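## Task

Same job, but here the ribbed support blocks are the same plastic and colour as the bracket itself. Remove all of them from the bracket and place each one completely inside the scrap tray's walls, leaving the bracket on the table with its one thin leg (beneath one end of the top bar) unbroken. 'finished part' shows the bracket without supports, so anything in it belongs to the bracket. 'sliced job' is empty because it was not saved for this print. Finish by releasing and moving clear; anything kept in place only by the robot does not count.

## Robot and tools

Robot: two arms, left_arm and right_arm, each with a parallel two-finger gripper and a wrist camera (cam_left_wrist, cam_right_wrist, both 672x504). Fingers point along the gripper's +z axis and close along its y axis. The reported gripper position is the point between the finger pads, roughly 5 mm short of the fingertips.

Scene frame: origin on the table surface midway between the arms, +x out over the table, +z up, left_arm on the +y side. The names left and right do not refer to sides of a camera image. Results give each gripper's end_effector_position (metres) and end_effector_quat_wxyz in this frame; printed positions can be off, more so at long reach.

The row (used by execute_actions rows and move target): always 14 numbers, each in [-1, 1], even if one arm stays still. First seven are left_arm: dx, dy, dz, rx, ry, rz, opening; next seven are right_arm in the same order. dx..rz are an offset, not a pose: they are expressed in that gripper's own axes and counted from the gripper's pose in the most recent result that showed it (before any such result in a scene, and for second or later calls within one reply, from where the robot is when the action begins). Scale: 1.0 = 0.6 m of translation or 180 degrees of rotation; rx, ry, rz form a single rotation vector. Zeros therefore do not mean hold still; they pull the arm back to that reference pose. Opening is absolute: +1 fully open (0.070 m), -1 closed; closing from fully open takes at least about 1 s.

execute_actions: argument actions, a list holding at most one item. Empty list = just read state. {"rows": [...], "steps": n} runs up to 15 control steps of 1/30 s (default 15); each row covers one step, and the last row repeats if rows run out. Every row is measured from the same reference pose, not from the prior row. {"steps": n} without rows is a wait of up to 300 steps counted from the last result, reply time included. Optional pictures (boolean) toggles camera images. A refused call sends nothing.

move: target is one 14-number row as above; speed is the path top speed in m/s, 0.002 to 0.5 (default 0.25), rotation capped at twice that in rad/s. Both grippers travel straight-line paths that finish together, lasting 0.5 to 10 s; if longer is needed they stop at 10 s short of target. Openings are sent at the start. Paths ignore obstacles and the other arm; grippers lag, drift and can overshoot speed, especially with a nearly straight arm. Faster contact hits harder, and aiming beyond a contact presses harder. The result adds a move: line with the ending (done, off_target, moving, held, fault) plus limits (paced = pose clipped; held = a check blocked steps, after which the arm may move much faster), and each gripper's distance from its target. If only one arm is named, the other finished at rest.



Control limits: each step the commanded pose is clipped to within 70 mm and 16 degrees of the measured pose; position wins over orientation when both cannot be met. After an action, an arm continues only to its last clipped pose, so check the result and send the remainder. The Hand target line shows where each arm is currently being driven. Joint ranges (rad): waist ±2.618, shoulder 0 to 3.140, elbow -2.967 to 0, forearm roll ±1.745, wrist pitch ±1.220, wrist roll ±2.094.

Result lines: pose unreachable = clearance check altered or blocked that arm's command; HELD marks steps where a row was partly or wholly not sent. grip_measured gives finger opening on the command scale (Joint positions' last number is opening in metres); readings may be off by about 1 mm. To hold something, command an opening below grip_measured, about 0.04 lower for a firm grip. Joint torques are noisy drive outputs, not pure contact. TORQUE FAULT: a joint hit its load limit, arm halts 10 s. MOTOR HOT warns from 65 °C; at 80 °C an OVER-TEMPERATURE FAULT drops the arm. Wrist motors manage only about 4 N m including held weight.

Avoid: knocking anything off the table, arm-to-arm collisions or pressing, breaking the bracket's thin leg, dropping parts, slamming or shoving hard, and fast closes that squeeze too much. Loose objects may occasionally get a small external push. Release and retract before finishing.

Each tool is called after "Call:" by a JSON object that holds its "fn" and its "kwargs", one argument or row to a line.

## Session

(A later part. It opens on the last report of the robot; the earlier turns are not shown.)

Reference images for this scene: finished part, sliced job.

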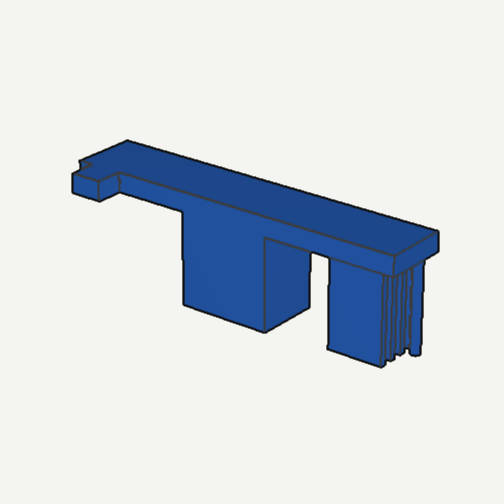

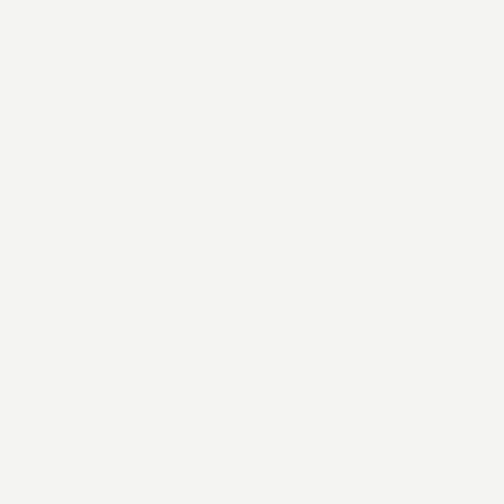

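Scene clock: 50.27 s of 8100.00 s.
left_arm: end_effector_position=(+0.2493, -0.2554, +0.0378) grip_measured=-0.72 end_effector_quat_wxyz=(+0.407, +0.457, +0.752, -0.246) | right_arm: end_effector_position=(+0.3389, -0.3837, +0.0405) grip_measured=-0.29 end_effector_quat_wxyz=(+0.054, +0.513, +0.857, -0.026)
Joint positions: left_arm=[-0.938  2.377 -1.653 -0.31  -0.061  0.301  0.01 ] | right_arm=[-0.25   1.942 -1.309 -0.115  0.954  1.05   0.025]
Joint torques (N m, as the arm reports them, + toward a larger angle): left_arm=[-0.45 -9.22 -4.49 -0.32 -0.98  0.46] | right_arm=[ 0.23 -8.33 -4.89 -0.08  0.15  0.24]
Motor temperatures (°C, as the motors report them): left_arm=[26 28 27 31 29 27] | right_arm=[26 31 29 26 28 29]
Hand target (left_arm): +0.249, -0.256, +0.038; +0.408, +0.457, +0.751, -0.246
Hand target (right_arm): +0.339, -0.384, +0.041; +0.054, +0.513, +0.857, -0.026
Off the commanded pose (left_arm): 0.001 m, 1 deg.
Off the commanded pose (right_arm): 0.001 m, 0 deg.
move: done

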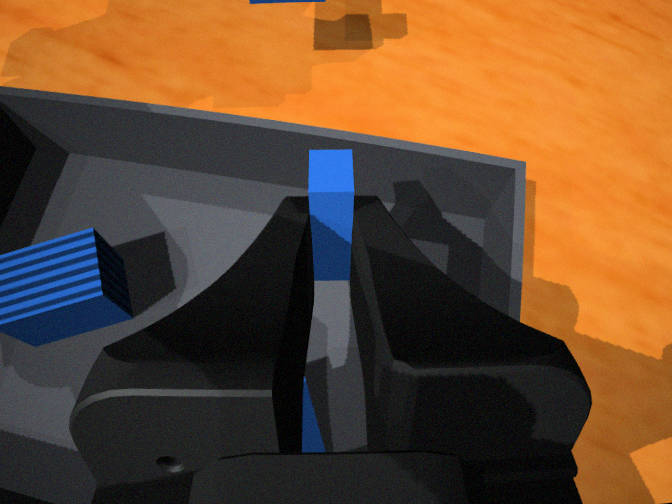

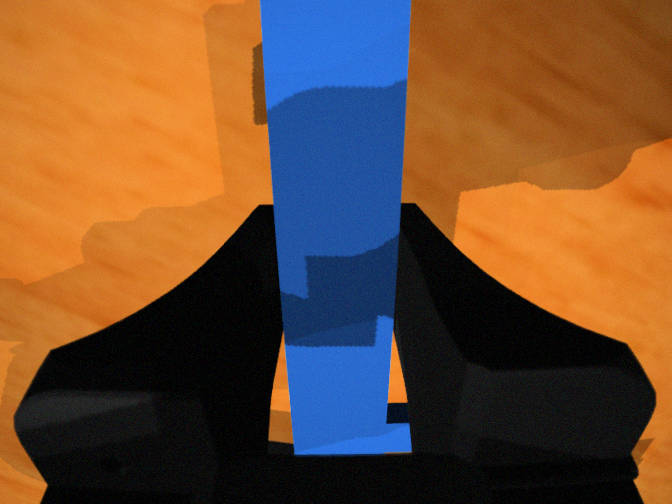

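Call:
{"fn": "move", "kwargs": {
  "target": [0.012,0,0,0,0,0,-0.9,0.001,0,0.012,0,0,0,-0.5],
  "speed": 0.015
}}

Call:
{"fn": "move", "kwargs": {
  "target": [0,0,0,0,0,0,-0.5,0,0,0,0,0,0,0.4]
}}

Call:
{"fn": "move", "kwargs": {
  "target": [-0.05,0,-0.2,0,-0.05,0,-0.5,-0.015,0,-0.14,0,0,0,0.4],
  "speed": 0.2
}}

Scene clock: 52.23 s of 8100.00 s.
left_arm: end_effector_position=(+0.2471, -0.2520, +0.0315) grip_measured=-0.72 end_effector_quat_wxyz=(+0.407, +0.457, +0.752, -0.245) | right_arm: end_effector_position=(+0.3394, -0.3840, +0.0339) grip_measured=-0.29 end_effector_quat_wxyz=(+0.054, +0.513, +0.857, -0.026)
Joint positions: left_arm=[-0.939  2.377 -1.624 -0.225 -0.088  0.215  0.01 ] | right_arm=[-0.251  1.953 -1.297 -0.117  0.929  1.053  0.025]
Joint torques (N m, as the arm reports them, + toward a larger angle): left_arm=[ 0.69 -9.97 -3.12  0.19 -1.11 -0.28] | right_arm=[ 0.37 -6.14 -2.91 -0.02 -0.14  0.3 ]
Motor temperatures (°C, as the motors report them): left_arm=[26 28 27 31 29 27] | right_arm=[26 31 29 26 28 29]
Hand target (left_arm): +0.248, -0.252, +0.032; +0.408, +0.457, +0.752, -0.245
Hand target (right_arm): +0.339, -0.384, +0.033; +0.054, +0.513, +0.857, -0.026
Off the commanded pose (left_arm): 0.000 m, 0 deg.
Off the commanded pose (right_arm): 0.001 m, 0 deg.
move: done

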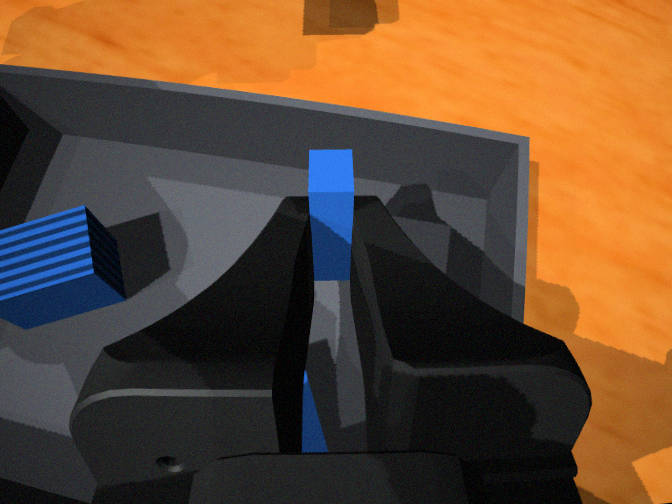

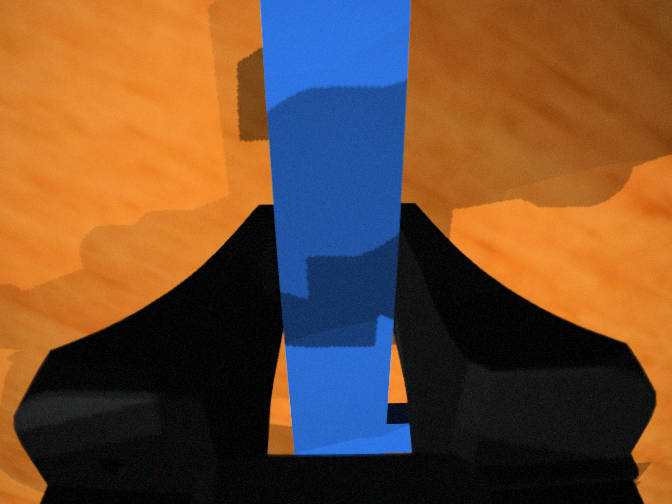

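Scene clock: 52.80 s of 8100.00 s.
left_arm: end_effector_position=(+0.2472, -0.2520, +0.0315) grip_measured=-0.50 end_effector_quat_wxyz=(+0.407, +0.457, +0.752, -0.245) | right_arm: end_effector_position=(+0.3392, -0.3840, +0.0336) grip_measured=+0.40 end_effector_quat_wxyz=(+0.054, +0.513, +0.857, -0.026)
Joint positions: left_arm=[-0.939  2.377 -1.624 -0.224 -0.088  0.214  0.018] | right_arm=[-0.251  1.954 -1.297 -0.117  0.929  1.053  0.049]
Joint torques (N m, as the arm reports them, + toward a larger angle): left_arm=[ 0.3  -9.98 -3.17 -0.09 -1.1   0.06] | right_arm=[ 0.33 -7.64 -4.35 -0.04 -0.03  0.29]
Motor temperatures (°C, as the motors report them): left_arm=[26 28 27 31 29 27] | right_arm=[26 31 29 26 28 29]
Hand target (left_arm): +0.247, -0.252, +0.032; +0.407, +0.457, +0.752, -0.245
Hand target (right_arm): +0.339, -0.384, +0.034; +0.054, +0.513, +0.857, -0.026
Off the commanded pose (left_arm): 0.000 m, 0 deg.
Off the commanded pose (right_arm): 0.000 m, 0 deg.
move: done

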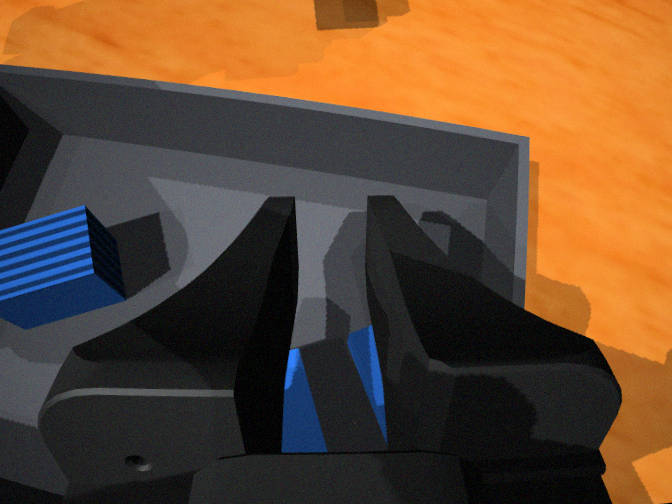

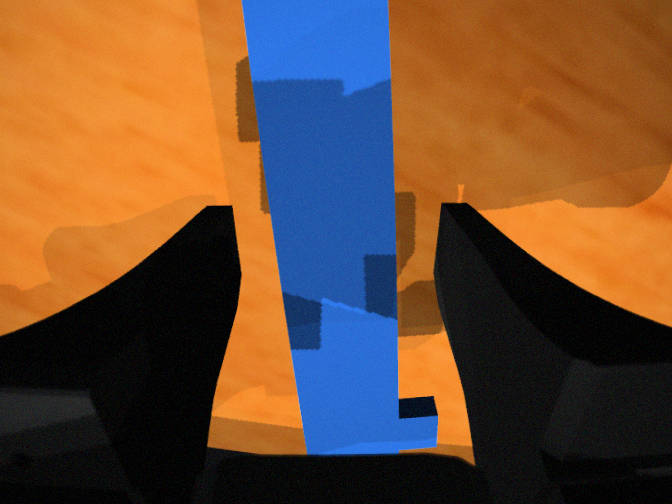

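Scene clock: 53.80 s of 8100.00 s.
left_arm: end_effector_position=(+0.2072, -0.1765, +0.1204) grip_measured=-0.50 end_effector_quat_wxyz=(+0.465, +0.436, +0.718, -0.280) | right_arm: end_effector_position=(+0.3385, -0.3833, +0.1189) grip_measured=+0.40 end_effector_quat_wxyz=(+0.059, +0.512, +0.857, -0.023)
Joint positions: left_arm=[-0.948  1.961 -1.109 -0.09  -0.343  0.076  0.018] | right_arm=[-0.249  1.845 -1.488 -0.099  1.217  1.017  0.049]
Joint torques (N m, as the arm reports them, + toward a larger angle): left_arm=[ 0.58 -6.55 -4.17 -0.05 -0.91 -0.03] | right_arm=[ 1.88 -6.55 -4.25  0.09  0.1   0.02]
Motor temperatures (°C, as the motors report them): left_arm=[26 28 27 31 29 27] | right_arm=[26 31 29 26 28 29]
Hand target (left_arm): +0.208, -0.177, +0.121; +0.466, +0.436, +0.718, -0.280
Hand target (right_arm): +0.338, -0.383, +0.118; +0.058, +0.512, +0.857, -0.024
Off the commanded pose (left_arm): 0.002 m, 0 deg.
Off the commanded pose (right_arm): 0.001 m, 1 deg.
joint sent to its limit (right arm) — the command would take joint 5 (wrist pitch) past its upper limit, so that joint was sent only as far as its limit.
move: done

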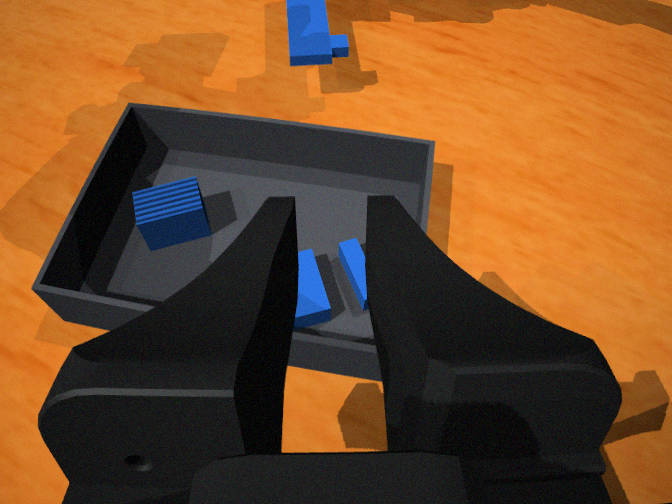

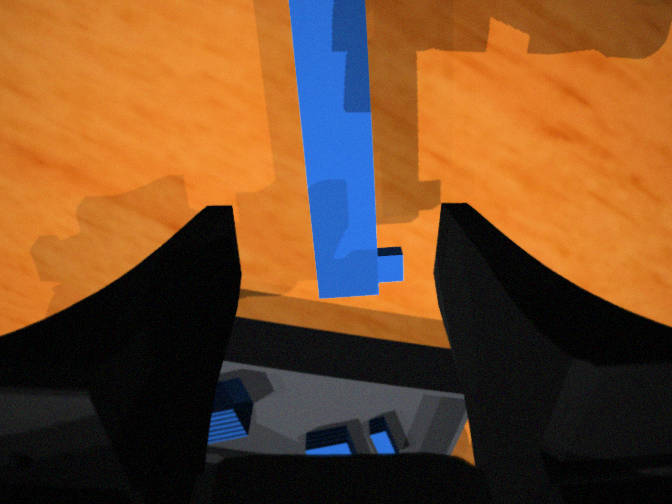

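Call:
{"fn": "execute_actions", "kwargs": {
  "actions": []
}}

Scene clock: 54.77 s of 8100.00 s.
left_arm: end_effector_position=(+0.2077, -0.1766, +0.1208) grip_measured=-0.50 end_effector_quat_wxyz=(+0.465, +0.436, +0.718, -0.280) | right_arm: end_effector_position=(+0.3383, -0.3832, +0.1182) grip_measured=+0.40 end_effector_quat_wxyz=(+0.058, +0.512, +0.857, -0.024)
Joint positions: left_arm=[-0.947  1.961 -1.11  -0.09  -0.342  0.076  0.018] | right_arm=[-0.249  1.846 -1.487 -0.099  1.217  1.017  0.049]
Joint torques (N m, as the arm reports them, + toward a larger angle): left_arm=[ 0.56 -6.52 -4.69 -0.2  -0.81  0.29] | right_arm=[ 1.88 -6.71 -4.26  0.09  0.14  0.28]
Motor temperatures (°C, as the motors report them): left_arm=[26 28 27 31 29 27] | right_arm=[26 31 29 26 28 29]
Hand target (left_arm): +0.208, -0.177, +0.121; +0.466, +0.436, +0.718, -0.280
Hand target (right_arm): +0.338, -0.383, +0.118; +0.058, +0.512, +0.857, -0.024
Off the commanded pose (left_arm): 0.002 m, 0 deg.
Off the commanded pose (right_arm): 0.000 m, 1 deg.
Steps of this call (steps 1 to 29: nothing new was sent). Readings (end_effector_position):
1: left_arm (+0.2073, -0.1764, +0.1203) | right_arm (+0.3385, -0.3833, +0.1188)
2: left_arm (+0.2073, -0.1764, +0.1203) | right_arm (+0.3384, -0.3833, +0.1187)
4: left_arm (+0.2074, -0.1764, +0.1203) | right_arm (+0.3384, -0.3833, +0.1185)
8: left_arm (+0.2075, -0.1764, +0.1204) | right_arm (+0.3383, -0.3833, +0.1183)
29: the state above

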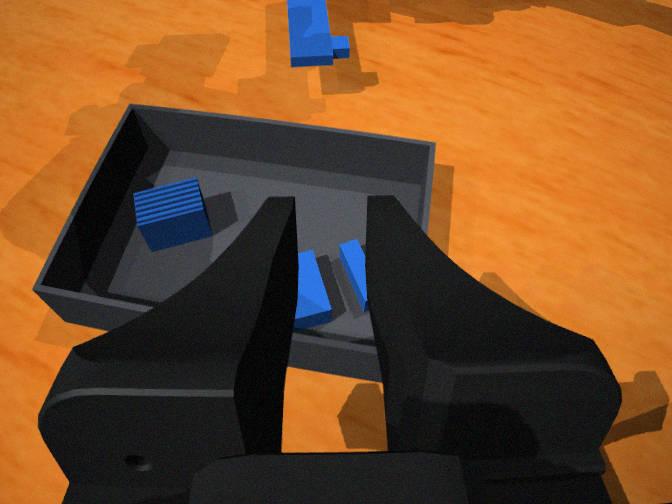

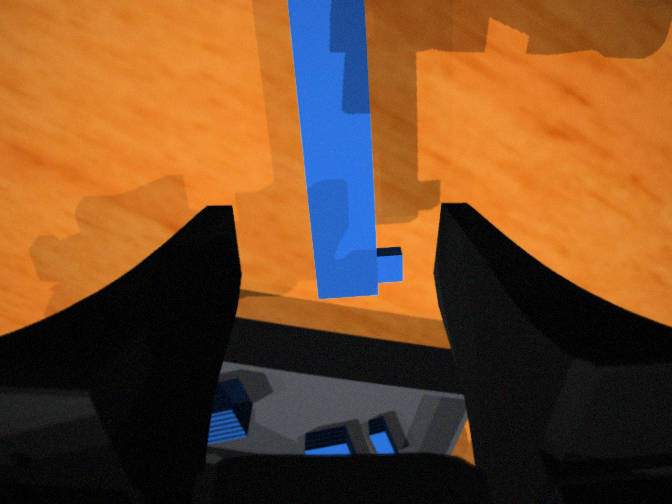

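Call:
{"fn": "finished_scene", "kwargs": {
  "scene": 2
}}

The scene is finished: the task was done.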